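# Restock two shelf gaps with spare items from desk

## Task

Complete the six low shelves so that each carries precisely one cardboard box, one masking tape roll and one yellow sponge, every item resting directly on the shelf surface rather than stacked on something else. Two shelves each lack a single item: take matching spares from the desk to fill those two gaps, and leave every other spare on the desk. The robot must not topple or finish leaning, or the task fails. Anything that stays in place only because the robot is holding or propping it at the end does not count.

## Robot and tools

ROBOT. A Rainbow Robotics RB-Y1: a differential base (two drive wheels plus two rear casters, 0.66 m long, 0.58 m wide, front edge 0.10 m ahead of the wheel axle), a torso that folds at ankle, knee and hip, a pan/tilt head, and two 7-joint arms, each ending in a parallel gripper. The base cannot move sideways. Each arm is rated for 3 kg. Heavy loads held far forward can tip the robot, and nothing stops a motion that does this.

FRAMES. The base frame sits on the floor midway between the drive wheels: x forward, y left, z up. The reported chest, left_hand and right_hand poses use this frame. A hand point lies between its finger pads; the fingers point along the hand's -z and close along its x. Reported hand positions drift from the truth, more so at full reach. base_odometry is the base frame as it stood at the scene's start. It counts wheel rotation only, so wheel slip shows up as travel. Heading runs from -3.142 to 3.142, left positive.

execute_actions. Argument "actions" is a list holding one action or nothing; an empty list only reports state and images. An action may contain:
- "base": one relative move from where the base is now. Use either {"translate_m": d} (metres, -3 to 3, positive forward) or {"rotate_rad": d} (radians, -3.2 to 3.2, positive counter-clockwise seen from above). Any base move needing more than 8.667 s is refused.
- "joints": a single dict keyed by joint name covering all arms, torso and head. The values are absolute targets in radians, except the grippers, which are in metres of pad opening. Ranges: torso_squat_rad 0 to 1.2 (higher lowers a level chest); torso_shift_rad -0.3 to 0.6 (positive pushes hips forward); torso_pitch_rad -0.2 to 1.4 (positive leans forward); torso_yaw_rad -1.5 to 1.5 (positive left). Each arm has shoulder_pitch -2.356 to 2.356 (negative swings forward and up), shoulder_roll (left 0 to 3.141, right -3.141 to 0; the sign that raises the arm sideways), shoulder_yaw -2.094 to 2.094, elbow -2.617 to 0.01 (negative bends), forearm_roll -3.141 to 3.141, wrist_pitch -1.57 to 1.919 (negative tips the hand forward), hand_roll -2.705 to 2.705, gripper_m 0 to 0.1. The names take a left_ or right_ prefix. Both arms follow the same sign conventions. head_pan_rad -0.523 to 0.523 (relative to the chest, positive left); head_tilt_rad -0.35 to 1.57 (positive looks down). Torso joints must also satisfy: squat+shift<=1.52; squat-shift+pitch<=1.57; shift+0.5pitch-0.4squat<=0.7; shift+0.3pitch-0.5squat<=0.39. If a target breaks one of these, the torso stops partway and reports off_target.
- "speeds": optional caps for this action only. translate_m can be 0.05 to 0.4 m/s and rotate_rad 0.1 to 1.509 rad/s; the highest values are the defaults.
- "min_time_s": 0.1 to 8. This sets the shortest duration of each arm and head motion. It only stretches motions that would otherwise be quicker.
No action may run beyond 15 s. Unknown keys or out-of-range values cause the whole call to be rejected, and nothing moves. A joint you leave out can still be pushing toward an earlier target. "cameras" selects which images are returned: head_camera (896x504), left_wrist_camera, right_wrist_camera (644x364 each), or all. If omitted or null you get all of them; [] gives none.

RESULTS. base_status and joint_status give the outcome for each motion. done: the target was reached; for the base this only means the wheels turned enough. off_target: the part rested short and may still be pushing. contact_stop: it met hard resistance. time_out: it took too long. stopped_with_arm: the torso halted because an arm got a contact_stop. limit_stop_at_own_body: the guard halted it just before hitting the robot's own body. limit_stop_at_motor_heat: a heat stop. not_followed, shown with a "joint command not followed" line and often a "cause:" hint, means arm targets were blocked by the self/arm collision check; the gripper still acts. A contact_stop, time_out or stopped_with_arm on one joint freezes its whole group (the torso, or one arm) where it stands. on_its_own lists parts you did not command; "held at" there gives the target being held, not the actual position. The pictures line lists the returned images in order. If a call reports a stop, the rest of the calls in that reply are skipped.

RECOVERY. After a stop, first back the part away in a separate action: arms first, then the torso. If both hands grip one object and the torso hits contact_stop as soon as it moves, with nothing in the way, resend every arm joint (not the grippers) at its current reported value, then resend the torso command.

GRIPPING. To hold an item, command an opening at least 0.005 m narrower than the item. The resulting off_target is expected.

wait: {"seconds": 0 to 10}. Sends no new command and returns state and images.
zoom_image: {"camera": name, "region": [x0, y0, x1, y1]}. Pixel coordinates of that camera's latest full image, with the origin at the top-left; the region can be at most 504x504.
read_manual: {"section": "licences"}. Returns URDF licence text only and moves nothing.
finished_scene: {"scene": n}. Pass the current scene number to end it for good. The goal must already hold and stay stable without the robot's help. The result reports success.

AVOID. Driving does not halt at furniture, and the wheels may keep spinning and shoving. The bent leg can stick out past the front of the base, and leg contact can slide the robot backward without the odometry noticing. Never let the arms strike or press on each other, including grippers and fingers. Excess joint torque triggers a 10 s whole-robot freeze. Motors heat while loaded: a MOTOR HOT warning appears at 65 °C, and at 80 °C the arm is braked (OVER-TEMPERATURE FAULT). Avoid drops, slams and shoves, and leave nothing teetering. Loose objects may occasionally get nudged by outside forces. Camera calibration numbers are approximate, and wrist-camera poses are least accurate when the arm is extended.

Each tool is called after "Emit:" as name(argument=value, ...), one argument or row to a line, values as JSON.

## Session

Emit:
execute_actions(
  actions=[],
  cameras=["head_camera"],
)

Emit:
execute_actions(
  actions=[
    {"base":{"rotate_rad":1.05}},
  ],
  cameras=["head_camera"],
)

Emit:
execute_actions(
  actions=[
    {"base":{"rotate_rad":1.05}},
  ],
  cameras=["head_camera"],
)

Emit:
execute_actions(
  actions=[
    {"base":{"rotate_rad":1.05}},
  ],
  cameras=["head_camera"],
)

Emit:
execute_actions(
  actions=[
    {"base":{"rotate_rad":1.05}},
  ],
  cameras=["head_camera"],
)

Emit:
execute_actions(
  actions=[
    {"base":{"rotate_rad":1.05}},
  ],
  cameras=["head_camera"],
)

Scene clock: 0.00 s.
base_odometry: x=+0.000 y=+0.000 heading=+0.000 (m, m, rad; odometry frame)
base_status: not commanded
joint_positions: torso_squat_rad=+0.350 torso_shift_rad=+0.000 torso_pitch_rad=+0.001 torso_yaw_rad=+0.000 left_shoulder_pitch_rad=-0.027 left_shoulder_roll_rad=+0.039 left_shoulder_yaw_rad=+0.022 left_elbow_rad=-0.190 left_forearm_roll_rad=+0.027 left_wrist_pitch_rad=+0.023 left_hand_roll_rad=+0.021 left_gripper_m=+0.100 right_shoulder_pitch_rad=-0.011 right_shoulder_roll_rad=-0.002 right_shoulder_yaw_rad=+0.027 right_elbow_rad=-0.163 right_forearm_roll_rad=-0.019 right_wrist_pitch_rad=-0.014 right_hand_roll_rad=-0.021 right_gripper_m=+0.100 head_pan_rad=+0.001 head_tilt_rad=+0.401
joint_status: not commanded
chest: x=-0.2275 y=-0.0005 z=+1.2475 quat_wxyz=(+1.000, +0.000, +0.001, +0.000) (m; base frame)
left_hand: x=-0.1216 y=+0.2502 z=+0.5700 quat_wxyz=(+0.995, +0.017, -0.096, +0.029) (m; base frame)
right_hand: x=-0.1375 y=-0.2192 z=+0.5676 quat_wxyz=(+0.996, +0.002, -0.093, -0.004) (m; base frame)
pictures: head_camera
camera_calibration (this result's frames):
head_camera: T_world_to_cam=[[-0.0171048, -0.999562, -0.0241582, 0.0369834], [-0.355002, 0.0286589, -0.934426, 1.33444], [0.934709, -0.00740693, -0.355337, 0.642622], [0, 0, 0, 1]] pos_world=[-0.126301, 0.0034834, 1.47618]
Images, in order (width x height): head_camera 896x504.

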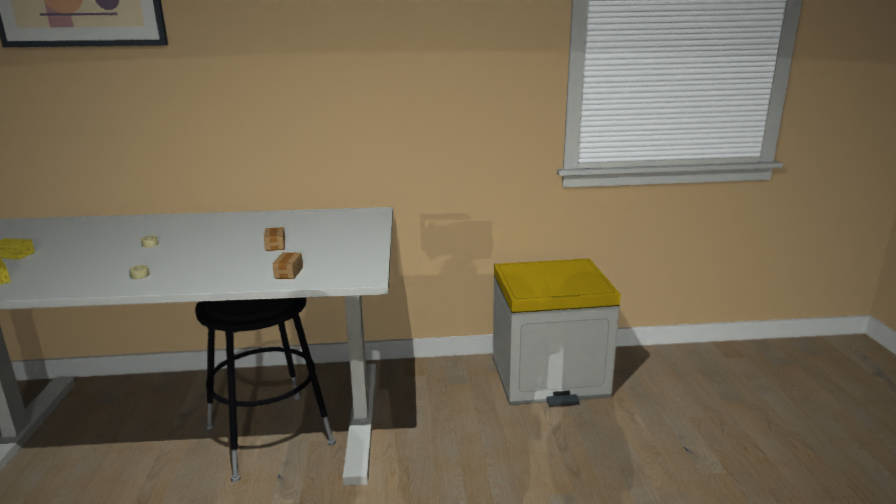

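Scene clock: 3.37 s.
base_odometry: x=+0.000 y=+0.000 heading=+1.049 (m, m, rad; odometry frame)
base_status: done
joint_positions: torso_squat_rad=+0.350 torso_shift_rad=+0.000 torso_pitch_rad=+0.001 torso_yaw_rad=+0.000 left_shoulder_pitch_rad=-0.027 left_shoulder_roll_rad=+0.039 left_shoulder_yaw_rad=+0.022 left_elbow_rad=-0.190 left_forearm_roll_rad=+0.027 left_wrist_pitch_rad=+0.023 left_hand_roll_rad=+0.021 left_gripper_m=+0.100 right_shoulder_pitch_rad=-0.011 right_shoulder_roll_rad=-0.002 right_shoulder_yaw_rad=+0.027 right_elbow_rad=-0.163 right_forearm_roll_rad=-0.019 right_wrist_pitch_rad=-0.014 right_hand_roll_rad=-0.021 right_gripper_m=+0.100 head_pan_rad=+0.001 head_tilt_rad=+0.401
joint_status: not commanded
chest: x=-0.2275 y=-0.0005 z=+1.2475 quat_wxyz=(+1.000, +0.000, +0.001, +0.000) (m; base frame)
left_hand: x=-0.1216 y=+0.2502 z=+0.5700 quat_wxyz=(+0.995, +0.017, -0.096, +0.029) (m; base frame)
right_hand: x=-0.1375 y=-0.2193 z=+0.5676 quat_wxyz=(+0.996, +0.002, -0.093, -0.004) (m; base frame)
pictures: head_camera
camera_calibration (this result's frames):
head_camera: T_world_to_cam=[[-0.0171047, -0.999562, -0.0241536, 0.0369718], [-0.355003, 0.0286545, -0.934426, 1.33444], [0.934709, -0.00740845, -0.355337, 0.642622], [0, 0, 0, 1]] pos_world=[-0.126301, 0.00347854, 1.47618]
Images, in order (width x height): head_camera 896x504.

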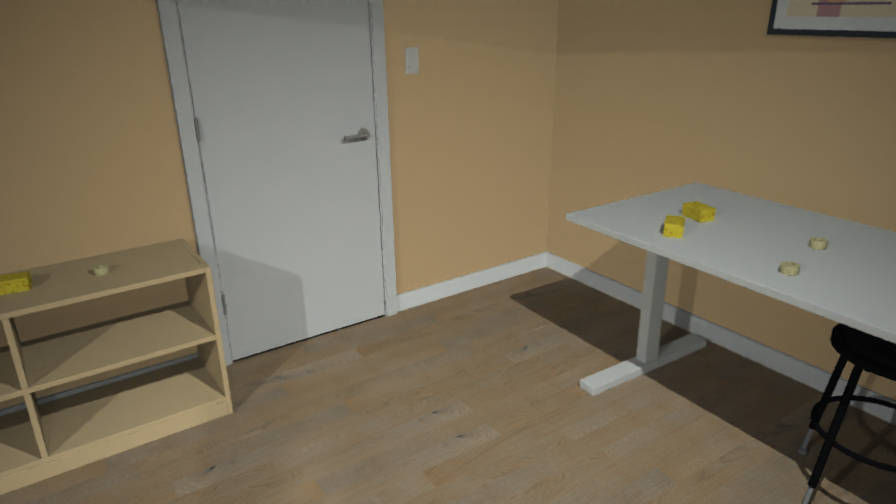

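Scene clock: 6.73 s.
base_odometry: x=+0.000 y=+0.000 heading=+2.098 (m, m, rad; odometry frame)
base_status: done
joint_positions: torso_squat_rad=+0.350 torso_shift_rad=+0.000 torso_pitch_rad=+0.001 torso_yaw_rad=+0.000 left_shoulder_pitch_rad=-0.027 left_shoulder_roll_rad=+0.039 left_shoulder_yaw_rad=+0.022 left_elbow_rad=-0.190 left_forearm_roll_rad=+0.027 left_wrist_pitch_rad=+0.023 left_hand_roll_rad=+0.021 left_gripper_m=+0.100 right_shoulder_pitch_rad=-0.011 right_shoulder_roll_rad=-0.002 right_shoulder_yaw_rad=+0.027 right_elbow_rad=-0.163 right_forearm_roll_rad=-0.019 right_wrist_pitch_rad=-0.014 right_hand_roll_rad=-0.021 right_gripper_m=+0.100 head_pan_rad=+0.001 head_tilt_rad=+0.401
joint_status: not commanded
chest: x=-0.2275 y=-0.0005 z=+1.2475 quat_wxyz=(+1.000, +0.000, +0.001, +0.000) (m; base frame)
left_hand: x=-0.1216 y=+0.2502 z=+0.5700 quat_wxyz=(+0.995, +0.017, -0.096, +0.029) (m; base frame)
right_hand: x=-0.1375 y=-0.2193 z=+0.5676 quat_wxyz=(+0.996, +0.002, -0.093, -0.004) (m; base frame)
pictures: head_camera
camera_calibration (this result's frames):
head_camera: T_world_to_cam=[[-0.0171048, -0.999562, -0.0241439, 0.0369631], [-0.355003, 0.0286455, -0.934426, 1.33445], [0.934709, -0.00741202, -0.355337, 0.642622], [0, 0, 0, 1]] pos_world=[-0.126301, 0.00348411, 1.47618]
Images, in order (width x height): head_camera 896x504.

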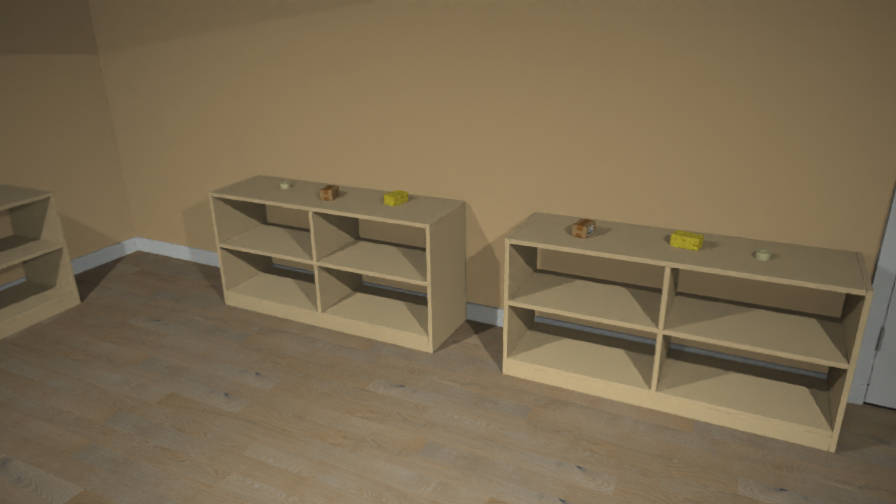

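Scene clock: 10.10 s.
base_odometry: x=+0.000 y=+0.000 heading=-3.136 (m, m, rad; odometry frame)
base_status: done
joint_positions: torso_squat_rad=+0.350 torso_shift_rad=+0.000 torso_pitch_rad=+0.001 torso_yaw_rad=+0.000 left_shoulder_pitch_rad=-0.027 left_shoulder_roll_rad=+0.039 left_shoulder_yaw_rad=+0.022 left_elbow_rad=-0.190 left_forearm_roll_rad=+0.027 left_wrist_pitch_rad=+0.023 left_hand_roll_rad=+0.021 left_gripper_m=+0.100 right_shoulder_pitch_rad=-0.011 right_shoulder_roll_rad=-0.002 right_shoulder_yaw_rad=+0.027 right_elbow_rad=-0.163 right_forearm_roll_rad=-0.019 right_wrist_pitch_rad=-0.014 right_hand_roll_rad=-0.021 right_gripper_m=+0.100 head_pan_rad=+0.001 head_tilt_rad=+0.401
joint_status: not commanded
chest: x=-0.2275 y=-0.0005 z=+1.2475 quat_wxyz=(+1.000, +0.000, +0.001, +0.000) (m; base frame)
left_hand: x=-0.1216 y=+0.2502 z=+0.5700 quat_wxyz=(+0.995, +0.017, -0.096, +0.029) (m; base frame)
right_hand: x=-0.1375 y=-0.2193 z=+0.5676 quat_wxyz=(+0.996, +0.002, -0.093, -0.004) (m; base frame)
pictures: head_camera
camera_calibration (this result's frames):
head_camera: T_world_to_cam=[[-0.0171045, -0.999562, -0.0241419, 0.0369612], [-0.355003, 0.0286435, -0.934426, 1.33445], [0.934709, -0.00741248, -0.355337, 0.642622], [0, 0, 0, 1]] pos_world=[-0.126301, 0.00348523, 1.47618]
Images, in order (width x height): head_camera 896x504.

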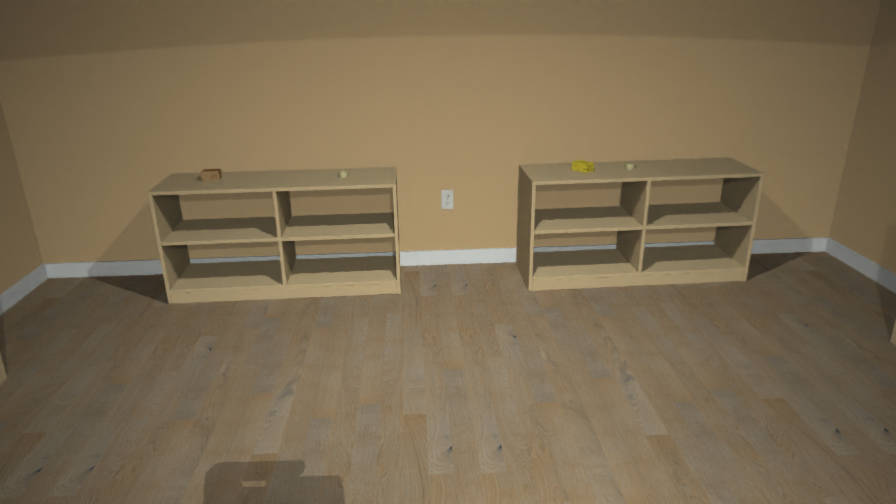

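Scene clock: 13.47 s.
base_odometry: x=+0.000 y=+0.000 heading=-2.086 (m, m, rad; odometry frame)
base_status: done
joint_positions: torso_squat_rad=+0.350 torso_shift_rad=+0.000 torso_pitch_rad=+0.001 torso_yaw_rad=+0.000 left_shoulder_pitch_rad=-0.027 left_shoulder_roll_rad=+0.039 left_shoulder_yaw_rad=+0.022 left_elbow_rad=-0.190 left_forearm_roll_rad=+0.027 left_wrist_pitch_rad=+0.023 left_hand_roll_rad=+0.021 left_gripper_m=+0.100 right_shoulder_pitch_rad=-0.011 right_shoulder_roll_rad=-0.002 right_shoulder_yaw_rad=+0.027 right_elbow_rad=-0.163 right_forearm_roll_rad=-0.019 right_wrist_pitch_rad=-0.014 right_hand_roll_rad=-0.021 right_gripper_m=+0.100 head_pan_rad=+0.001 head_tilt_rad=+0.401
joint_status: not commanded
chest: x=-0.2275 y=-0.0005 z=+1.2475 quat_wxyz=(+1.000, +0.000, +0.001, +0.000) (m; base frame)
left_hand: x=-0.1216 y=+0.2502 z=+0.5700 quat_wxyz=(+0.995, +0.017, -0.096, +0.029) (m; base frame)
right_hand: x=-0.1375 y=-0.2193 z=+0.5676 quat_wxyz=(+0.996, +0.002, -0.093, -0.004) (m; base frame)
pictures: head_camera
camera_calibration (this result's frames):
head_camera: T_world_to_cam=[[-0.0171047, -0.999562, -0.0241414, 0.0369606], [-0.355002, 0.0286431, -0.934426, 1.33445], [0.934709, -0.00741288, -0.355337, 0.642622], [0, 0, 0, 1]] pos_world=[-0.126301, 0.00348539, 1.47618]
Images, in order (width x height): head_camera 896x504.

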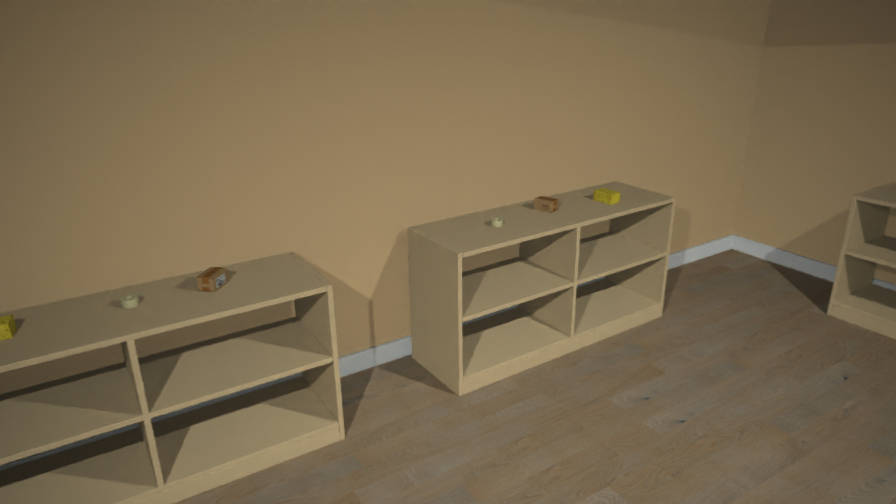

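Scene clock: 16.83 s.
base_odometry: x=+0.000 y=+0.000 heading=-1.037 (m, m, rad; odometry frame)
base_status: done
joint_positions: torso_squat_rad=+0.350 torso_shift_rad=+0.000 torso_pitch_rad=+0.001 torso_yaw_rad=+0.000 left_shoulder_pitch_rad=-0.027 left_shoulder_roll_rad=+0.039 left_shoulder_yaw_rad=+0.022 left_elbow_rad=-0.190 left_forearm_roll_rad=+0.027 left_wrist_pitch_rad=+0.023 left_hand_roll_rad=+0.021 left_gripper_m=+0.100 right_shoulder_pitch_rad=-0.011 right_shoulder_roll_rad=-0.002 right_shoulder_yaw_rad=+0.027 right_elbow_rad=-0.163 right_forearm_roll_rad=-0.019 right_wrist_pitch_rad=-0.014 right_hand_roll_rad=-0.021 right_gripper_m=+0.100 head_pan_rad=+0.001 head_tilt_rad=+0.401
joint_status: not commanded
chest: x=-0.2275 y=-0.0005 z=+1.2475 quat_wxyz=(+1.000, +0.000, +0.001, +0.000) (m; base frame)
left_hand: x=-0.1216 y=+0.2502 z=+0.5700 quat_wxyz=(+0.995, +0.017, -0.096, +0.029) (m; base frame)
right_hand: x=-0.1375 y=-0.2193 z=+0.5676 quat_wxyz=(+0.996, +0.002, -0.093, -0.004) (m; base frame)
pictures: head_camera
camera_calibration (this result's frames):
head_camera: T_world_to_cam=[[-0.0171048, -0.999562, -0.024141, 0.0369603], [-0.355003, 0.0286428, -0.934426, 1.33445], [0.934709, -0.00741309, -0.355337, 0.642622], [0, 0, 0, 1]] pos_world=[-0.126301, 0.00348577, 1.47618]
Images, in order (width x height): head_camera 896x504.

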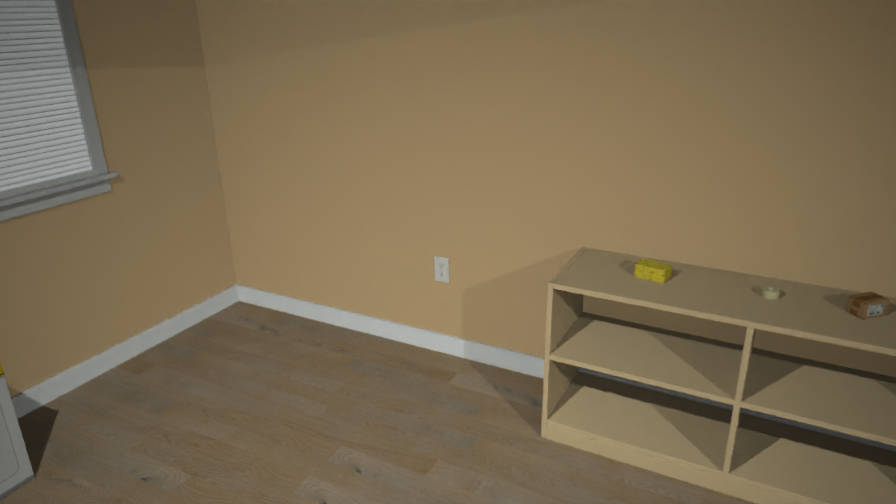

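Emit:
execute_actions(
  actions=[
    {"base":{"rotate_rad":1.33},"joints":{"torso_squat_rad":0.1,"torso_shift_rad":0.25,"torso_pitch_rad":0.6,"left_shoulder_pitch_rad":-1.5,"left_shoulder_roll_rad":0.5,"left_elbow_rad":-1.2,"left_wrist_pitch_rad":1.9,"right_shoulder_pitch_rad":-1.5,"right_shoulder_roll_rad":-0.02,"right_elbow_rad":-0.7,"right_wrist_pitch_rad":1.55}},
  ],
  cameras=[],
)

Emit:
execute_actions(
  actions=[
    {"base":{"translate_m":1.13}},
  ],
  cameras=["head_camera","right_wrist_camera"],
)

Scene clock: 28.10 s.
base_odometry: x=+0.000 y=+0.000 heading=+0.292 (m, m, rad; odometry frame)
base_status: done
joint_positions: torso_squat_rad=+0.100 torso_shift_rad=+0.250 torso_pitch_rad=+0.600 torso_yaw_rad=+0.000 left_shoulder_pitch_rad=-1.500 left_shoulder_roll_rad=+0.500 left_shoulder_yaw_rad=+0.022 left_elbow_rad=-1.200 left_forearm_roll_rad=+0.027 left_wrist_pitch_rad=+1.900 left_hand_roll_rad=+0.021 left_gripper_m=+0.100 right_shoulder_pitch_rad=-1.501 right_shoulder_roll_rad=-0.020 right_shoulder_yaw_rad=+0.027 right_elbow_rad=-0.700 right_forearm_roll_rad=-0.019 right_wrist_pitch_rad=+1.550 right_hand_roll_rad=-0.021 right_gripper_m=+0.100 head_pan_rad=+0.001 head_tilt_rad=+0.401
joint_status: all done
chest: x=+0.1190 y=-0.0005 z=+1.2107 quat_wxyz=(+0.955, +0.000, +0.296, +0.000) (m; base frame)
left_hand: x=+0.6911 y=+0.2739 z=+1.0301 quat_wxyz=(+0.979, +0.163, -0.112, -0.046) (m; base frame)
right_hand: x=+0.6007 y=-0.0358 z=+0.8406 quat_wxyz=(+0.974, -0.036, +0.003, +0.222) (m; base frame)
pictures: none
No camera images: the call's "cameras" was empty. Leave "cameras" out to get every camera's image.

Scene clock: 32.30 s.
base_odometry: x=+1.082 y=+0.325 heading=+0.291 (m, m, rad; odometry frame)
base_status: done
joint_positions: torso_squat_rad=+0.100 torso_shift_rad=+0.250 torso_pitch_rad=+0.600 torso_yaw_rad=+0.000 left_shoulder_pitch_rad=-1.500 left_shoulder_roll_rad=+0.500 left_shoulder_yaw_rad=+0.022 left_elbow_rad=-1.200 left_forearm_roll_rad=+0.027 left_wrist_pitch_rad=+1.900 left_hand_roll_rad=+0.021 left_gripper_m=+0.100 right_shoulder_pitch_rad=-1.500 right_shoulder_roll_rad=-0.020 right_shoulder_yaw_rad=+0.027 right_elbow_rad=-0.700 right_forearm_roll_rad=-0.019 right_wrist_pitch_rad=+1.550 right_hand_roll_rad=-0.021 right_gripper_m=+0.100 head_pan_rad=+0.001 head_tilt_rad=+0.401
joint_status: not commanded
chest: x=+0.1190 y=-0.0005 z=+1.2107 quat_wxyz=(+0.955, +0.000, +0.295, +0.000) (m; base frame)
left_hand: x=+0.6910 y=+0.2739 z=+1.0301 quat_wxyz=(+0.979, +0.163, -0.112, -0.046) (m; base frame)
right_hand: x=+0.6006 y=-0.0358 z=+0.8406 quat_wxyz=(+0.974, -0.036, +0.003, +0.222) (m; base frame)
pictures: head_camera, right_wrist_camera
camera_calibration (this result's frames):
head_camera: T_world_to_cam=[[-0.0274318, -0.99957, -0.0103987, 0.026611], [-0.819941, 0.02845, -0.571741, 1.03934], [0.57179, -0.00715752, -0.820368, 0.911959], [0, 0, 0, 1]] pos_world=[0.331475, 0.0035577, 1.34265]
right_wrist_camera: T_world_to_cam=[[-0.897919, -0.435655, 0.0628239, 0.470943], [-0.324948, 0.752374, 0.573012, -0.22254], [-0.296903, 0.494104, -0.817136, 0.96971], [0, 0, 0, 1]] pos_world=[0.638464, -0.106535, 0.890316]
Images, in order (width x height): head_camera 896x504, right_wrist_camera 644x364.

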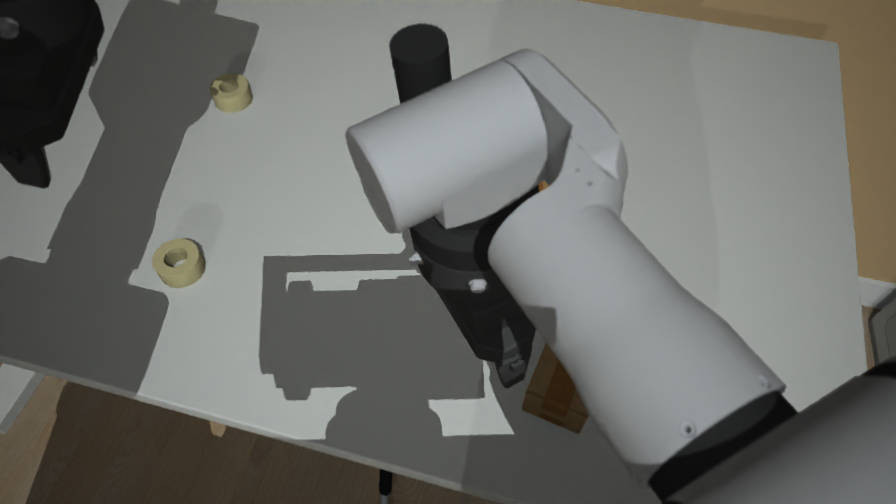

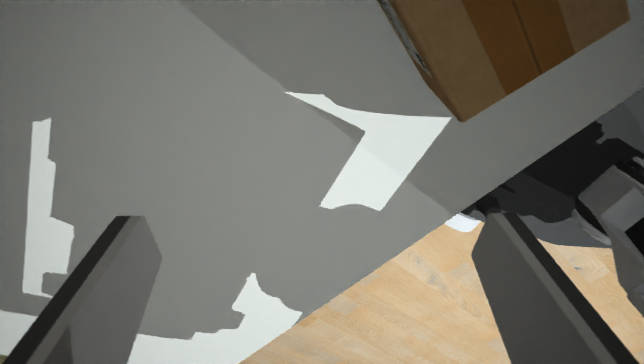

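Emit:
execute_actions(
  actions=[
    {"base":{"rotate_rad":-0.14},"joints":{"torso_shift_rad":0.2}},
  ],
  cameras=["head_camera","right_wrist_camera"],
)

Scene clock: 38.07 s.
base_odometry: x=+1.082 y=+0.325 heading=+0.152 (m, m, rad; odometry frame)
base_status: done
joint_positions: torso_squat_rad=+0.100 torso_shift_rad=+0.200 torso_pitch_rad=+0.600 torso_yaw_rad=+0.000 left_shoulder_pitch_rad=-1.500 left_shoulder_roll_rad=+0.500 left_shoulder_yaw_rad=+0.022 left_elbow_rad=-1.200 left_forearm_roll_rad=+0.027 left_wrist_pitch_rad=+1.900 left_hand_roll_rad=+0.021 left_gripper_m=+0.100 right_shoulder_pitch_rad=-1.500 right_shoulder_roll_rad=-0.020 right_shoulder_yaw_rad=+0.027 right_elbow_rad=-0.700 right_forearm_roll_rad=-0.019 right_wrist_pitch_rad=+1.550 right_hand_roll_rad=-0.021 right_gripper_m=+0.100 head_pan_rad=+0.001 head_tilt_rad=+0.401
joint_status: all done
chest: x=+0.0850 y=-0.0005 z=+1.2185 quat_wxyz=(+0.955, +0.000, +0.295, +0.000) (m; base frame)
left_hand: x=+0.6571 y=+0.2738 z=+1.0380 quat_wxyz=(+0.979, +0.163, -0.113, -0.046) (m; base frame)
right_hand: x=+0.5666 y=-0.0358 z=+0.8484 quat_wxyz=(+0.974, -0.036, +0.003, +0.222) (m; base frame)
pictures: head_camera, right_wrist_camera
camera_calibration (this result's frames):
head_camera: T_world_to_cam=[[-0.0274747, -0.999568, -0.0104664, 0.0257957], [-0.819848, 0.0285228, -0.571871, 1.01606], [0.571922, -0.00713108, -0.820277, 0.937679], [0, 0, 0, 1]] pos_world=[0.297447, 0.00349019, 1.35048]
right_wrist_camera: T_world_to_cam=[[-0.897946, -0.435623, 0.0626522, 0.440107], [-0.325008, 0.752349, 0.573011, -0.238016], [-0.296753, 0.49417, -0.81715, 0.966016], [0, 0, 0, 1]] pos_world=[0.604503, -0.106585, 0.898192]
Images, in order (width x height): head_camera 896x504, right_wrist_camera 644x364.

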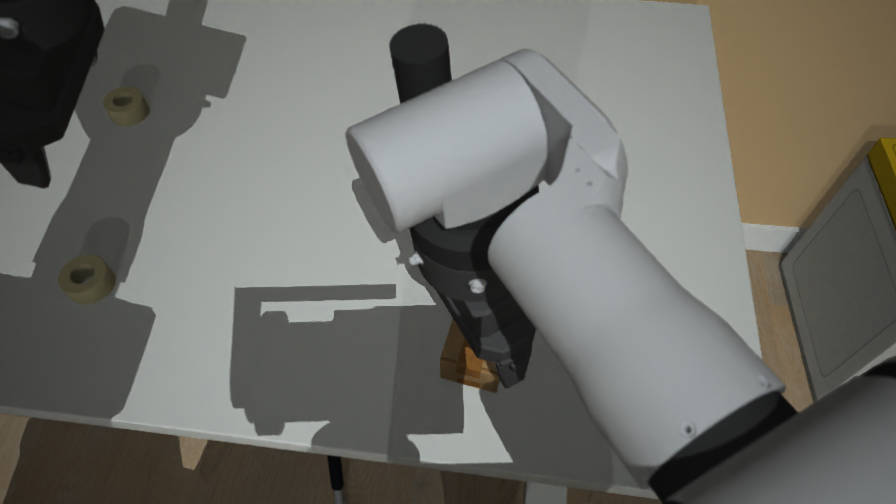

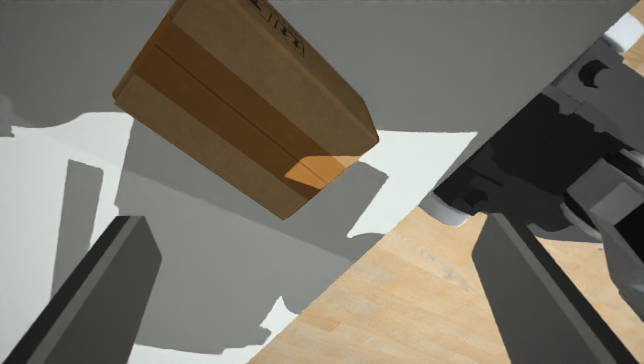

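Emit:
execute_actions(
  actions=[
    {"base":{"rotate_rad":-0.025},"joints":{"torso_shift_rad":0.25,"right_hand_roll_rad":1.1}},
  ],
  cameras=["right_wrist_camera"],
)

Scene clock: 45.07 s.
base_odometry: x=+1.082 y=+0.325 heading=+0.128 (m, m, rad; odometry frame)
base_status: done
joint_positions: torso_squat_rad=+0.100 torso_shift_rad=+0.250 torso_pitch_rad=+0.600 torso_yaw_rad=+0.000 left_shoulder_pitch_rad=-1.500 left_shoulder_roll_rad=+0.500 left_shoulder_yaw_rad=+0.022 left_elbow_rad=-1.200 left_forearm_roll_rad=+0.027 left_wrist_pitch_rad=+1.900 left_hand_roll_rad=+0.021 left_gripper_m=+0.100 right_shoulder_pitch_rad=-1.500 right_shoulder_roll_rad=-0.020 right_shoulder_yaw_rad=+0.027 right_elbow_rad=-0.700 right_forearm_roll_rad=-0.019 right_wrist_pitch_rad=+1.550 right_hand_roll_rad=+1.100 right_gripper_m=+0.100 head_pan_rad=+0.001 head_tilt_rad=+0.401
joint_status: all done
chest: x=+0.1190 y=-0.0005 z=+1.2107 quat_wxyz=(+0.955, +0.000, +0.296, +0.000) (m; base frame)
left_hand: x=+0.6911 y=+0.2738 z=+1.0300 quat_wxyz=(+0.979, +0.163, -0.112, -0.046) (m; base frame)
right_hand: x=+0.6005 y=-0.0358 z=+0.8405 quat_wxyz=(+0.707, -0.029, +0.022, +0.706) (m; base frame)
pictures: right_wrist_camera
camera_calibration (this result's frames):
right_wrist_camera: T_world_to_cam=[[0.00504474, -0.993746, 0.111549, -0.132271], [-0.783194, 0.065432, 0.618325, -0.0099969], [-0.621757, -0.0904842, -0.777966, 1.11089], [0, 0, 0, 1]] pos_world=[0.683543, -0.0302717, 0.885173]
Images, in order (width x height): right_wrist_camera 644x364.

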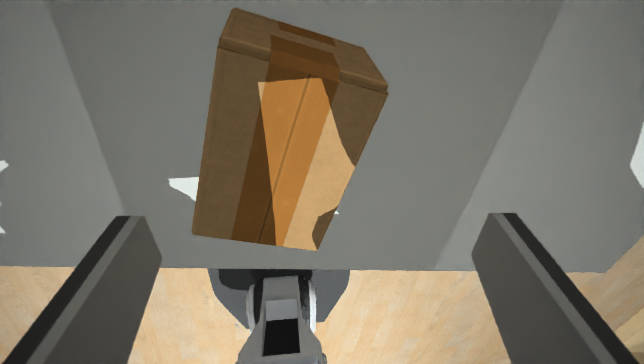

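Emit:
execute_actions(
  actions=[
    {"base":{"rotate_rad":0.025},"joints":{"right_hand_roll_rad":0.85}},
  ],
  cameras=[],
)

Emit:
execute_actions(
  actions=[
    {"joints":{"torso_shift_rad":0.285,"torso_squat_rad":0.457}},
  ],
  cameras=["right_wrist_camera"],
)

Emit:
execute_actions(
  actions=[
    {"joints":{"right_gripper_m":0.02}},
  ],
  cameras=["right_wrist_camera"],
)

Scene clock: 51.97 s.
base_odometry: x=+1.082 y=+0.325 heading=+0.153 (m, m, rad; odometry frame)
base_status: done
joint_positions: torso_squat_rad=+0.100 torso_shift_rad=+0.250 torso_pitch_rad=+0.600 torso_yaw_rad=+0.000 left_shoulder_pitch_rad=-1.500 left_shoulder_roll_rad=+0.500 left_shoulder_yaw_rad=+0.022 left_elbow_rad=-1.200 left_forearm_roll_rad=+0.027 left_wrist_pitch_rad=+1.900 left_hand_roll_rad=+0.021 left_gripper_m=+0.100 right_shoulder_pitch_rad=-1.500 right_shoulder_roll_rad=-0.020 right_shoulder_yaw_rad=+0.027 right_elbow_rad=-0.700 right_forearm_roll_rad=-0.019 right_wrist_pitch_rad=+1.550 right_hand_roll_rad=+0.850 right_gripper_m=+0.100 head_pan_rad=+0.001 head_tilt_rad=+0.401
joint_status: all done
chest: x=+0.1190 y=-0.0005 z=+1.2107 quat_wxyz=(+0.955, +0.000, +0.296, +0.000) (m; base frame)
left_hand: x=+0.6911 y=+0.2739 z=+1.0300 quat_wxyz=(+0.979, +0.163, -0.112, -0.046) (m; base frame)
right_hand: x=+0.6005 y=-0.0358 z=+0.8405 quat_wxyz=(+0.789, -0.031, +0.018, +0.613) (m; base frame)
pictures: none
No camera images: the call's "cameras" was empty. Leave "cameras" out to get every camera's image.

Scene clock: 54.00 s.
base_odometry: x=+1.082 y=+0.325 heading=+0.153 (m, m, rad; odometry frame)
base_status: not commanded
joint_positions: torso_squat_rad=+0.457 torso_shift_rad=+0.285 torso_pitch_rad=+0.600 torso_yaw_rad=+0.000 left_shoulder_pitch_rad=-1.500 left_shoulder_roll_rad=+0.500 left_shoulder_yaw_rad=+0.022 left_elbow_rad=-1.200 left_forearm_roll_rad=+0.027 left_wrist_pitch_rad=+1.900 left_hand_roll_rad=+0.021 left_gripper_m=+0.100 right_shoulder_pitch_rad=-1.500 right_shoulder_roll_rad=-0.020 right_shoulder_yaw_rad=+0.027 right_elbow_rad=-0.700 right_forearm_roll_rad=-0.019 right_wrist_pitch_rad=+1.550 right_hand_roll_rad=+0.850 right_gripper_m=+0.100 head_pan_rad=+0.001 head_tilt_rad=+0.401
joint_status: all done
chest: x=+0.1233 y=-0.0004 z=+1.1387 quat_wxyz=(+0.955, +0.000, +0.295, +0.000) (m; base frame)
left_hand: x=+0.6953 y=+0.2739 z=+0.9581 quat_wxyz=(+0.979, +0.163, -0.112, -0.046) (m; base frame)
right_hand: x=+0.6049 y=-0.0357 z=+0.7686 quat_wxyz=(+0.789, -0.031, +0.018, +0.613) (m; base frame)
pictures: right_wrist_camera
camera_calibration (this result's frames):
right_wrist_camera: T_world_to_cam=[[-0.24213, -0.964309, 0.107147, 0.0297403], [-0.754006, 0.256516, 0.604711, 0.0374938], [-0.610613, 0.0656289, -0.789205, 1.0651], [0, 0, 0, 1]] pos_world=[0.685835, -0.0508401, 0.814721]
Images, in order (width x height): right_wrist_camera 644x364.

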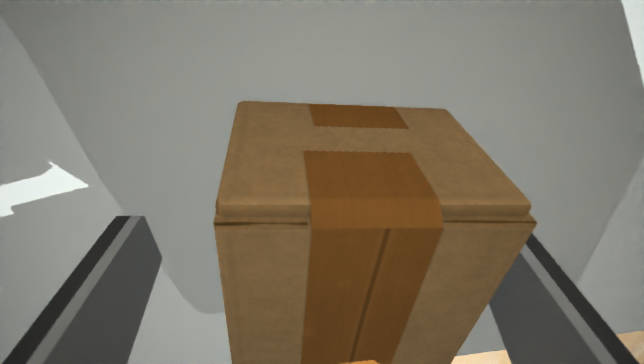

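Scene clock: 55.30 s.
base_odometry: x=+1.082 y=+0.325 heading=+0.153 (m, m, rad; odometry frame)
base_status: not commanded
joint_positions: torso_squat_rad=+0.457 torso_shift_rad=+0.285 torso_pitch_rad=+0.600 torso_yaw_rad=+0.000 left_shoulder_pitch_rad=-1.500 left_shoulder_roll_rad=+0.500 left_shoulder_yaw_rad=+0.022 left_elbow_rad=-1.200 left_forearm_roll_rad=+0.027 left_wrist_pitch_rad=+1.900 left_hand_roll_rad=+0.021 left_gripper_m=+0.100 right_shoulder_pitch_rad=-1.500 right_shoulder_roll_rad=-0.020 right_shoulder_yaw_rad=+0.027 right_elbow_rad=-0.700 right_forearm_roll_rad=-0.019 right_wrist_pitch_rad=+1.550 right_hand_roll_rad=+0.850 right_gripper_m=+0.061 head_pan_rad=+0.001 head_tilt_rad=+0.401
joint_status: right_gripper_m off_target (ended at +0.061, target +0.020)
chest: x=+0.1233 y=-0.0004 z=+1.1387 quat_wxyz=(+0.955, +0.000, +0.295, +0.000) (m; base frame)
left_hand: x=+0.6953 y=+0.2739 z=+0.9581 quat_wxyz=(+0.979, +0.163, -0.112, -0.046) (m; base frame)
right_hand: x=+0.6049 y=-0.0357 z=+0.7686 quat_wxyz=(+0.789, -0.031, +0.018, +0.613) (m; base frame)
pictures: right_wrist_camera
camera_calibration (this result's frames):
right_wrist_camera: T_world_to_cam=[[-0.242134, -0.964311, 0.107126, 0.029764], [-0.754024, 0.256507, 0.604692, 0.0375181], [-0.610589, 0.0656406, -0.789222, 1.06511], [0, 0, 0, 1]] pos_world=[0.685841, -0.0508363, 0.814732]
Images, in order (width x height): right_wrist_camera 644x364.

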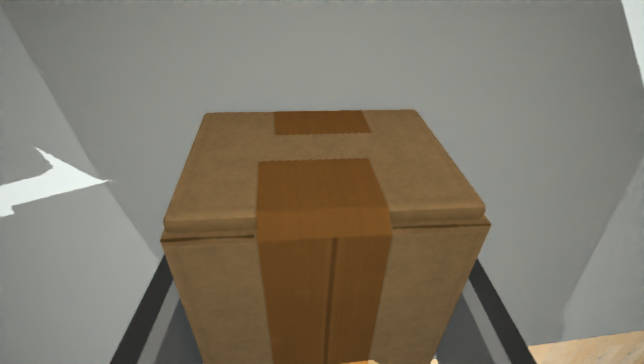

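Emit:
execute_actions(
  actions=[
    {"joints":{"torso_shift_rad":0.25,"torso_squat_rad":0.1}},
  ],
  cameras=[],
)

Emit:
execute_actions(
  actions=[
    {"base":{"rotate_rad":1.4},"joints":{"right_shoulder_roll_rad":-0.5,"right_elbow_rad":-1.2,"right_wrist_pitch_rad":1.9}},
  ],
  cameras=[],
)

Emit:
execute_actions(
  actions=[
    {"base":{"translate_m":0.8}},
  ],
  cameras=[],
)

Emit:
execute_actions(
  actions=[
    {"base":{"rotate_rad":-1.45}},
  ],
  cameras=["head_camera"],
)

Scene clock: 67.73 s.
base_odometry: x=+1.082 y=+0.325 heading=+0.153 (m, m, rad; odometry frame)
base_status: not commanded
joint_positions: torso_squat_rad=+0.100 torso_shift_rad=+0.250 torso_pitch_rad=+0.600 torso_yaw_rad=+0.000 left_shoulder_pitch_rad=-1.500 left_shoulder_roll_rad=+0.500 left_shoulder_yaw_rad=+0.022 left_elbow_rad=-1.200 left_forearm_roll_rad=+0.027 left_wrist_pitch_rad=+1.900 left_hand_roll_rad=+0.021 left_gripper_m=+0.100 right_shoulder_pitch_rad=-1.500 right_shoulder_roll_rad=-0.020 right_shoulder_yaw_rad=+0.027 right_elbow_rad=-0.700 right_forearm_roll_rad=-0.019 right_wrist_pitch_rad=+1.550 right_hand_roll_rad=+0.850 right_gripper_m=+0.061 head_pan_rad=+0.001 head_tilt_rad=+0.401
joint_status: all done
chest: x=+0.1190 y=-0.0005 z=+1.2107 quat_wxyz=(+0.955, +0.000, +0.296, +0.000) (m; base frame)
left_hand: x=+0.6910 y=+0.2739 z=+1.0301 quat_wxyz=(+0.979, +0.163, -0.112, -0.046) (m; base frame)
right_hand: x=+0.6005 y=-0.0358 z=+0.8405 quat_wxyz=(+0.789, -0.031, +0.018, +0.613) (m; base frame)
pictures: none
No camera images: the call's "cameras" was empty. Leave "cameras" out to get every camera's image.

Scene clock: 71.47 s.
base_odometry: x=+1.082 y=+0.325 heading=+1.553 (m, m, rad; odometry frame)
base_status: done
joint_positions: torso_squat_rad=+0.100 torso_shift_rad=+0.250 torso_pitch_rad=+0.600 torso_yaw_rad=+0.000 left_shoulder_pitch_rad=-1.500 left_shoulder_roll_rad=+0.500 left_shoulder_yaw_rad=+0.022 left_elbow_rad=-1.200 left_forearm_roll_rad=+0.027 left_wrist_pitch_rad=+1.900 left_hand_roll_rad=+0.021 left_gripper_m=+0.100 right_shoulder_pitch_rad=-1.500 right_shoulder_roll_rad=-0.500 right_shoulder_yaw_rad=+0.027 right_elbow_rad=-1.200 right_forearm_roll_rad=-0.019 right_wrist_pitch_rad=+1.900 right_hand_roll_rad=+0.850 right_gripper_m=+0.061 head_pan_rad=+0.001 head_tilt_rad=+0.401
joint_status: all done
chest: x=+0.1190 y=-0.0005 z=+1.2107 quat_wxyz=(+0.955, +0.000, +0.296, +0.000) (m; base frame)
left_hand: x=+0.6911 y=+0.2739 z=+1.0300 quat_wxyz=(+0.979, +0.163, -0.112, -0.046) (m; base frame)
right_hand: x=+0.6909 y=-0.2711 z=+1.0283 quat_wxyz=(+0.858, -0.214, -0.022, +0.467) (m; base frame)
pictures: none
No camera images: the call's "cameras" was empty. Leave "cameras" out to get every camera's image.

Scene clock: 75.07 s.
base_odometry: x=+1.097 y=+1.125 heading=+1.552 (m, m, rad; odometry frame)
base_status: done
joint_positions: torso_squat_rad=+0.100 torso_shift_rad=+0.250 torso_pitch_rad=+0.600 torso_yaw_rad=+0.000 left_shoulder_pitch_rad=-1.500 left_shoulder_roll_rad=+0.500 left_shoulder_yaw_rad=+0.022 left_elbow_rad=-1.200 left_forearm_roll_rad=+0.027 left_wrist_pitch_rad=+1.900 left_hand_roll_rad=+0.021 left_gripper_m=+0.100 right_shoulder_pitch_rad=-1.500 right_shoulder_roll_rad=-0.500 right_shoulder_yaw_rad=+0.027 right_elbow_rad=-1.200 right_forearm_roll_rad=-0.019 right_wrist_pitch_rad=+1.900 right_hand_roll_rad=+0.850 right_gripper_m=+0.061 head_pan_rad=+0.001 head_tilt_rad=+0.401
joint_status: not commanded
chest: x=+0.1190 y=-0.0005 z=+1.2107 quat_wxyz=(+0.955, +0.000, +0.296, +0.000) (m; base frame)
left_hand: x=+0.6910 y=+0.2739 z=+1.0300 quat_wxyz=(+0.979, +0.163, -0.112, -0.046) (m; base frame)
right_hand: x=+0.6908 y=-0.2711 z=+1.0283 quat_wxyz=(+0.858, -0.214, -0.022, +0.467) (m; base frame)
pictures: none
No camera images: the call's "cameras" was empty. Leave "cameras" out to get every camera's image.

Scene clock: 78.87 s.
base_odometry: x=+1.097 y=+1.125 heading=+0.103 (m, m, rad; odometry frame)
base_status: done
joint_positions: torso_squat_rad=+0.100 torso_shift_rad=+0.250 torso_pitch_rad=+0.600 torso_yaw_rad=+0.000 left_shoulder_pitch_rad=-1.500 left_shoulder_roll_rad=+0.500 left_shoulder_yaw_rad=+0.022 left_elbow_rad=-1.200 left_forearm_roll_rad=+0.027 left_wrist_pitch_rad=+1.900 left_hand_roll_rad=+0.021 left_gripper_m=+0.100 right_shoulder_pitch_rad=-1.500 right_shoulder_roll_rad=-0.500 right_shoulder_yaw_rad=+0.027 right_elbow_rad=-1.200 right_forearm_roll_rad=-0.019 right_wrist_pitch_rad=+1.900 right_hand_roll_rad=+0.850 right_gripper_m=+0.061 head_pan_rad=+0.001 head_tilt_rad=+0.401
joint_status: not commanded
chest: x=+0.1190 y=-0.0005 z=+1.2107 quat_wxyz=(+0.955, +0.000, +0.296, +0.000) (m; base frame)
left_hand: x=+0.6911 y=+0.2738 z=+1.0300 quat_wxyz=(+0.979, +0.163, -0.112, -0.046) (m; base frame)
right_hand: x=+0.6909 y=-0.2712 z=+1.0282 quat_wxyz=(+0.858, -0.214, -0.022, +0.467) (m; base frame)
pictures: head_camera
camera_calibration (this result's frames):
head_camera: T_world_to_cam=[[-0.0274866, -0.999568, -0.0104491, 0.0266369], [-0.819979, 0.0285243, -0.571683, 1.0393], [0.571734, -0.00714557, -0.820408, 0.911973], [0, 0, 0, 1]] pos_world=[0.331528, 0.00349666, 1.34262]
Images, in order (width x height): head_camera 896x504.

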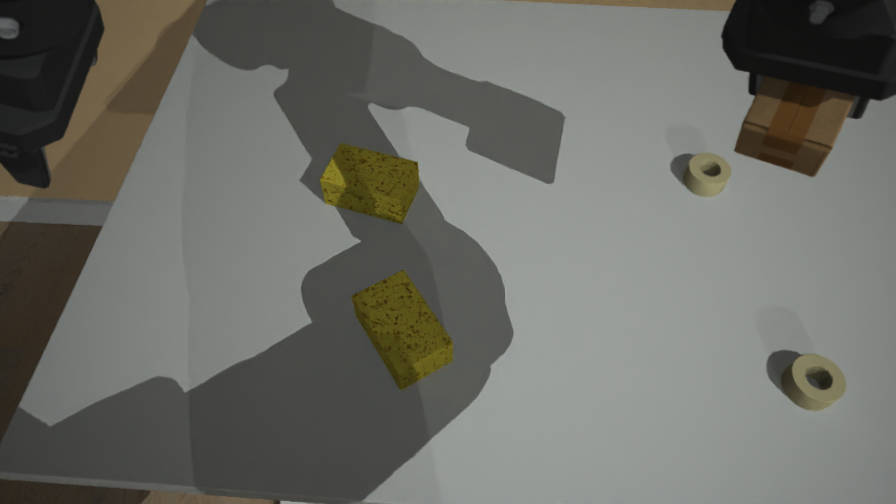

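Emit:
execute_actions(
  actions=[
    {"joints":{"torso_shift_rad":0.26,"left_shoulder_roll_rad":0.02,"left_elbow_rad":-0.7,"left_wrist_pitch_rad":1.55,"left_hand_roll_rad":-0.55},"base":{"translate_m":0.035}},
  ],
  cameras=["left_wrist_camera"],
)

Scene clock: 84.83 s.
base_odometry: x=+1.132 y=+1.128 heading=+0.103 (m, m, rad; odometry frame)
base_status: done
joint_positions: torso_squat_rad=+0.100 torso_shift_rad=+0.260 torso_pitch_rad=+0.600 torso_yaw_rad=+0.000 left_shoulder_pitch_rad=-1.500 left_shoulder_roll_rad=+0.020 left_shoulder_yaw_rad=+0.022 left_elbow_rad=-0.700 left_forearm_roll_rad=+0.027 left_wrist_pitch_rad=+1.550 left_hand_roll_rad=-0.550 left_gripper_m=+0.100 right_shoulder_pitch_rad=-1.500 right_shoulder_roll_rad=-0.500 right_shoulder_yaw_rad=+0.027 right_elbow_rad=-1.200 right_forearm_roll_rad=-0.019 right_wrist_pitch_rad=+1.900 right_hand_roll_rad=+0.850 right_gripper_m=+0.061 head_pan_rad=+0.001 head_tilt_rad=+0.401
joint_status: all done
chest: x=+0.1258 y=-0.0005 z=+1.2090 quat_wxyz=(+0.955, +0.000, +0.296, +0.000) (m; base frame)
left_hand: x=+0.6063 y=+0.0337 z=+0.8386 quat_wxyz=(+0.881, +0.012, +0.012, -0.473) (m; base frame)
right_hand: x=+0.6976 y=-0.2712 z=+1.0265 quat_wxyz=(+0.858, -0.214, -0.022, +0.467) (m; base frame)
pictures: left_wrist_camera
camera_calibration (this result's frames):
left_wrist_camera: T_world_to_cam=[[0.534817, -0.844734, 0.0198996, -0.316405], [-0.689299, -0.422545, 0.588491, -0.0233497], [-0.48871, -0.328452, -0.808259, 1.07019], [0, 0, 0, 1]] pos_world=[0.676136, 0.074361, 0.885027]
Images, in order (width x height): left_wrist_camera 644x364.

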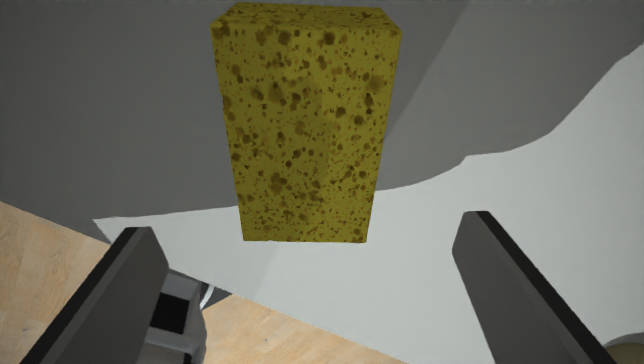

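Emit:
execute_actions(
  actions=[
    {"joints":{"torso_shift_rad":0.3,"torso_squat_rad":0.45},"base":{"rotate_rad":0.015}},
  ],
  cameras=[],
)

Emit:
execute_actions(
  actions=[
    {"joints":{"left_gripper_m":0.02}},
  ],
  cameras=["left_wrist_camera"],
)

Scene clock: 92.60 s.
base_odometry: x=+1.132 y=+1.128 heading=+0.118 (m, m, rad; odometry frame)
base_status: done
joint_positions: torso_squat_rad=+0.450 torso_shift_rad=+0.300 torso_pitch_rad=+0.600 torso_yaw_rad=+0.000 left_shoulder_pitch_rad=-1.500 left_shoulder_roll_rad=+0.020 left_shoulder_yaw_rad=+0.022 left_elbow_rad=-0.700 left_forearm_roll_rad=+0.027 left_wrist_pitch_rad=+1.550 left_hand_roll_rad=-0.550 left_gripper_m=+0.100 right_shoulder_pitch_rad=-1.500 right_shoulder_roll_rad=-0.500 right_shoulder_yaw_rad=+0.027 right_elbow_rad=-1.200 right_forearm_roll_rad=-0.019 right_wrist_pitch_rad=+1.900 right_hand_roll_rad=+0.850 right_gripper_m=+0.061 head_pan_rad=+0.001 head_tilt_rad=+0.401
joint_status: all done
chest: x=+0.1330 y=-0.0004 z=+1.1381 quat_wxyz=(+0.955, +0.000, +0.295, +0.000) (m; base frame)
left_hand: x=+0.6135 y=+0.0338 z=+0.7678 quat_wxyz=(+0.881, +0.012, +0.012, -0.473) (m; base frame)
right_hand: x=+0.7048 y=-0.2711 z=+0.9556 quat_wxyz=(+0.858, -0.214, -0.022, +0.467) (m; base frame)
pictures: none
No camera images: the call's "cameras" was empty. Leave "cameras" out to get every camera's image.

Scene clock: 93.90 s.
base_odometry: x=+1.132 y=+1.128 heading=+0.118 (m, m, rad; odometry frame)
base_status: not commanded
joint_positions: torso_squat_rad=+0.450 torso_shift_rad=+0.300 torso_pitch_rad=+0.600 torso_yaw_rad=+0.000 left_shoulder_pitch_rad=-1.500 left_shoulder_roll_rad=+0.020 left_shoulder_yaw_rad=+0.022 left_elbow_rad=-0.700 left_forearm_roll_rad=+0.027 left_wrist_pitch_rad=+1.550 left_hand_roll_rad=-0.550 left_gripper_m=+0.060 right_shoulder_pitch_rad=-1.500 right_shoulder_roll_rad=-0.500 right_shoulder_yaw_rad=+0.027 right_elbow_rad=-1.200 right_forearm_roll_rad=-0.019 right_wrist_pitch_rad=+1.900 right_hand_roll_rad=+0.850 right_gripper_m=+0.061 head_pan_rad=+0.001 head_tilt_rad=+0.401
joint_status: left_gripper_m off_target (ended at +0.060, target +0.020)
chest: x=+0.1330 y=-0.0004 z=+1.1381 quat_wxyz=(+0.955, +0.000, +0.295, +0.000) (m; base frame)
left_hand: x=+0.6135 y=+0.0338 z=+0.7678 quat_wxyz=(+0.881, +0.012, +0.012, -0.473) (m; base frame)
right_hand: x=+0.7048 y=-0.2711 z=+0.9556 quat_wxyz=(+0.858, -0.214, -0.022, +0.467) (m; base frame)
pictures: left_wrist_camera
camera_calibration (this result's frames):
left_wrist_camera: T_world_to_cam=[[0.534859, -0.844705, 0.0199747, -0.318883], [-0.689333, -0.422564, 0.588438, 0.0234539], [-0.488616, -0.3285, -0.808296, 1.01644], [0, 0, 0, 1]] pos_world=[0.683371, 0.0744479, 0.814148]
Images, in order (width x height): left_wrist_camera 644x364.

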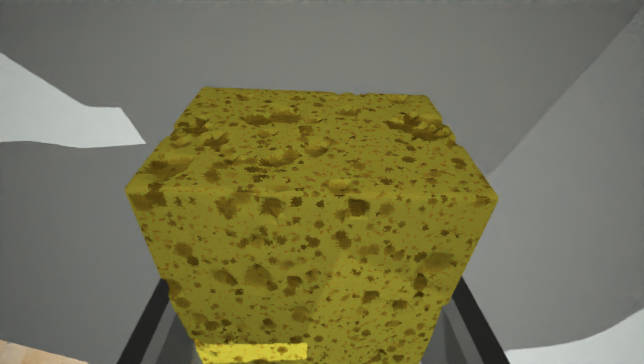

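Emit:
execute_actions(
  actions=[
    {"joints":{"torso_shift_rad":0.25,"torso_squat_rad":0.2}},
  ],
  cameras=[],
)

Emit:
execute_actions(
  actions=[
    {"base":{"translate_m":-0.3},"joints":{"left_shoulder_roll_rad":0.5,"left_elbow_rad":-1.2,"left_wrist_pitch_rad":1.9,"head_tilt_rad":0.0}},
  ],
  cameras=[],
)

Emit:
execute_actions(
  actions=[
    {"base":{"rotate_rad":2.92}},
  ],
  cameras=[],
)

Emit:
execute_actions(
  actions=[
    {"base":{"translate_m":2.8},"joints":{"torso_shift_rad":0.28,"torso_squat_rad":0.5}},
  ],
  cameras=["head_camera"],
)

Scene clock: 108.27 s.
base_odometry: x=+1.132 y=+1.128 heading=+0.118 (m, m, rad; odometry frame)
base_status: not commanded
joint_positions: torso_squat_rad=+0.200 torso_shift_rad=+0.250 torso_pitch_rad=+0.600 torso_yaw_rad=+0.000 left_shoulder_pitch_rad=-1.500 left_shoulder_roll_rad=+0.020 left_shoulder_yaw_rad=+0.022 left_elbow_rad=-0.700 left_forearm_roll_rad=+0.027 left_wrist_pitch_rad=+1.550 left_hand_roll_rad=-0.550 left_gripper_m=+0.060 right_shoulder_pitch_rad=-1.500 right_shoulder_roll_rad=-0.500 right_shoulder_yaw_rad=+0.027 right_elbow_rad=-1.200 right_forearm_roll_rad=-0.019 right_wrist_pitch_rad=+1.900 right_hand_roll_rad=+0.850 right_gripper_m=+0.061 head_pan_rad=+0.001 head_tilt_rad=+0.401
joint_status: all done
chest: x=+0.1164 y=-0.0005 z=+1.2006 quat_wxyz=(+0.955, +0.000, +0.295, +0.000) (m; base frame)
left_hand: x=+0.5969 y=+0.0337 z=+0.8303 quat_wxyz=(+0.881, +0.012, +0.012, -0.473) (m; base frame)
right_hand: x=+0.6882 y=-0.2711 z=+1.0182 quat_wxyz=(+0.858, -0.214, -0.022, +0.467) (m; base frame)
pictures: none
No camera images: the call's "cameras" was empty. Leave "cameras" out to get every camera's image.

Scene clock: 110.83 s.
base_odometry: x=+0.834 y=+1.093 heading=+0.118 (m, m, rad; odometry frame)
base_status: done
joint_positions: torso_squat_rad=+0.200 torso_shift_rad=+0.250 torso_pitch_rad=+0.600 torso_yaw_rad=+0.000 left_shoulder_pitch_rad=-1.500 left_shoulder_roll_rad=+0.500 left_shoulder_yaw_rad=+0.022 left_elbow_rad=-1.200 left_forearm_roll_rad=+0.027 left_wrist_pitch_rad=+1.900 left_hand_roll_rad=-0.550 left_gripper_m=+0.060 right_shoulder_pitch_rad=-1.500 right_shoulder_roll_rad=-0.500 right_shoulder_yaw_rad=+0.027 right_elbow_rad=-1.200 right_forearm_roll_rad=-0.019 right_wrist_pitch_rad=+1.900 right_hand_roll_rad=+0.850 right_gripper_m=+0.061 head_pan_rad=+0.001 head_tilt_rad=+0.000
joint_status: all done
chest: x=+0.1164 y=-0.0005 z=+1.2006 quat_wxyz=(+0.955, +0.000, +0.295, +0.000) (m; base frame)
left_hand: x=+0.6884 y=+0.2740 z=+1.0199 quat_wxyz=(+0.926, +0.188, -0.062, -0.320) (m; base frame)
right_hand: x=+0.6882 y=-0.2711 z=+1.0182 quat_wxyz=(+0.858, -0.214, -0.022, +0.467) (m; base frame)
pictures: none
No camera images: the call's "cameras" was empty. Leave "cameras" out to get every camera's image.

Scene clock: 116.03 s.
base_odometry: x=+0.834 y=+1.093 heading=+3.038 (m, m, rad; odometry frame)
base_status: done
joint_positions: torso_squat_rad=+0.200 torso_shift_rad=+0.250 torso_pitch_rad=+0.600 torso_yaw_rad=+0.000 left_shoulder_pitch_rad=-1.500 left_shoulder_roll_rad=+0.500 left_shoulder_yaw_rad=+0.022 left_elbow_rad=-1.200 left_forearm_roll_rad=+0.027 left_wrist_pitch_rad=+1.900 left_hand_roll_rad=-0.550 left_gripper_m=+0.060 right_shoulder_pitch_rad=-1.500 right_shoulder_roll_rad=-0.500 right_shoulder_yaw_rad=+0.027 right_elbow_rad=-1.200 right_forearm_roll_rad=-0.019 right_wrist_pitch_rad=+1.900 right_hand_roll_rad=+0.850 right_gripper_m=+0.061 head_pan_rad=+0.001 head_tilt_rad=+0.000
joint_status: not commanded
chest: x=+0.1165 y=-0.0005 z=+1.2006 quat_wxyz=(+0.955, +0.000, +0.296, +0.000) (m; base frame)
left_hand: x=+0.6885 y=+0.2740 z=+1.0197 quat_wxyz=(+0.927, +0.188, -0.062, -0.320) (m; base frame)
right_hand: x=+0.6883 y=-0.2711 z=+1.0181 quat_wxyz=(+0.858, -0.214, -0.022, +0.467) (m; base frame)
pictures: none
No camera images: the call's "cameras" was empty. Leave "cameras" out to get every camera's image.

Scene clock: 124.60 s.
base_odometry: x=-1.951 y=+1.384 heading=+3.037 (m, m, rad; odometry frame)
base_status: done
joint_positions: torso_squat_rad=+0.500 torso_shift_rad=+0.280 torso_pitch_rad=+0.600 torso_yaw_rad=+0.000 left_shoulder_pitch_rad=-1.500 left_shoulder_roll_rad=+0.500 left_shoulder_yaw_rad=+0.022 left_elbow_rad=-1.200 left_forearm_roll_rad=+0.027 left_wrist_pitch_rad=+1.900 left_hand_roll_rad=-0.550 left_gripper_m=+0.060 right_shoulder_pitch_rad=-1.500 right_shoulder_roll_rad=-0.500 right_shoulder_yaw_rad=+0.027 right_elbow_rad=-1.200 right_forearm_roll_rad=-0.019 right_wrist_pitch_rad=+1.900 right_hand_roll_rad=+0.850 right_gripper_m=+0.061 head_pan_rad=+0.001 head_tilt_rad=+0.000
joint_status: all done
chest: x=+0.1165 y=-0.0004 z=+1.1263 quat_wxyz=(+0.955, +0.000, +0.296, +0.000) (m; base frame)
left_hand: x=+0.6884 y=+0.2741 z=+0.9455 quat_wxyz=(+0.926, +0.188, -0.062, -0.320) (m; base frame)
right_hand: x=+0.6883 y=-0.2711 z=+0.9438 quat_wxyz=(+0.858, -0.214, -0.022, +0.467) (m; base frame)
pictures: head_camera
camera_calibration (this result's frames):
head_camera: T_world_to_cam=[[-0.0215389, -0.999556, -0.0205653, 0.0372863], [-0.532271, 0.0288773, -0.846082, 1.26862], [0.8463, -0.00727739, -0.532656, 0.40816], [0, 0, 0, 1]] pos_world=[0.330626, 0.00360592, 1.29153]
Images, in order (width x height): head_camera 896x504.

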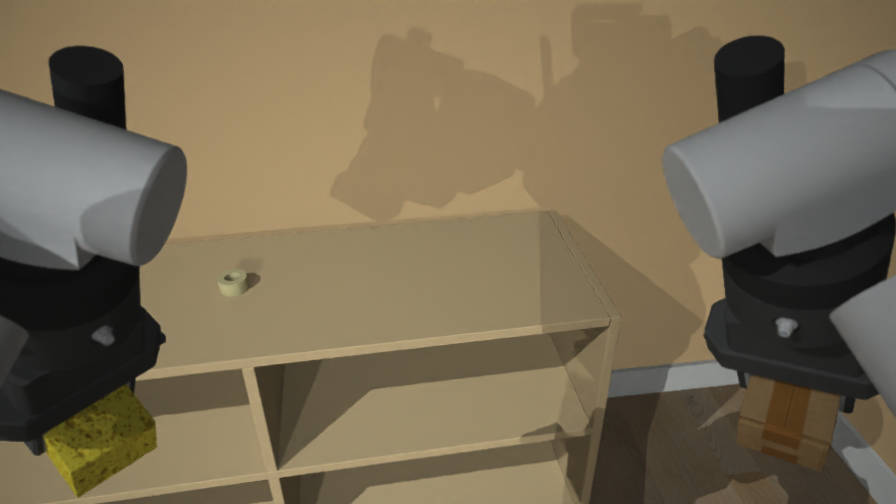

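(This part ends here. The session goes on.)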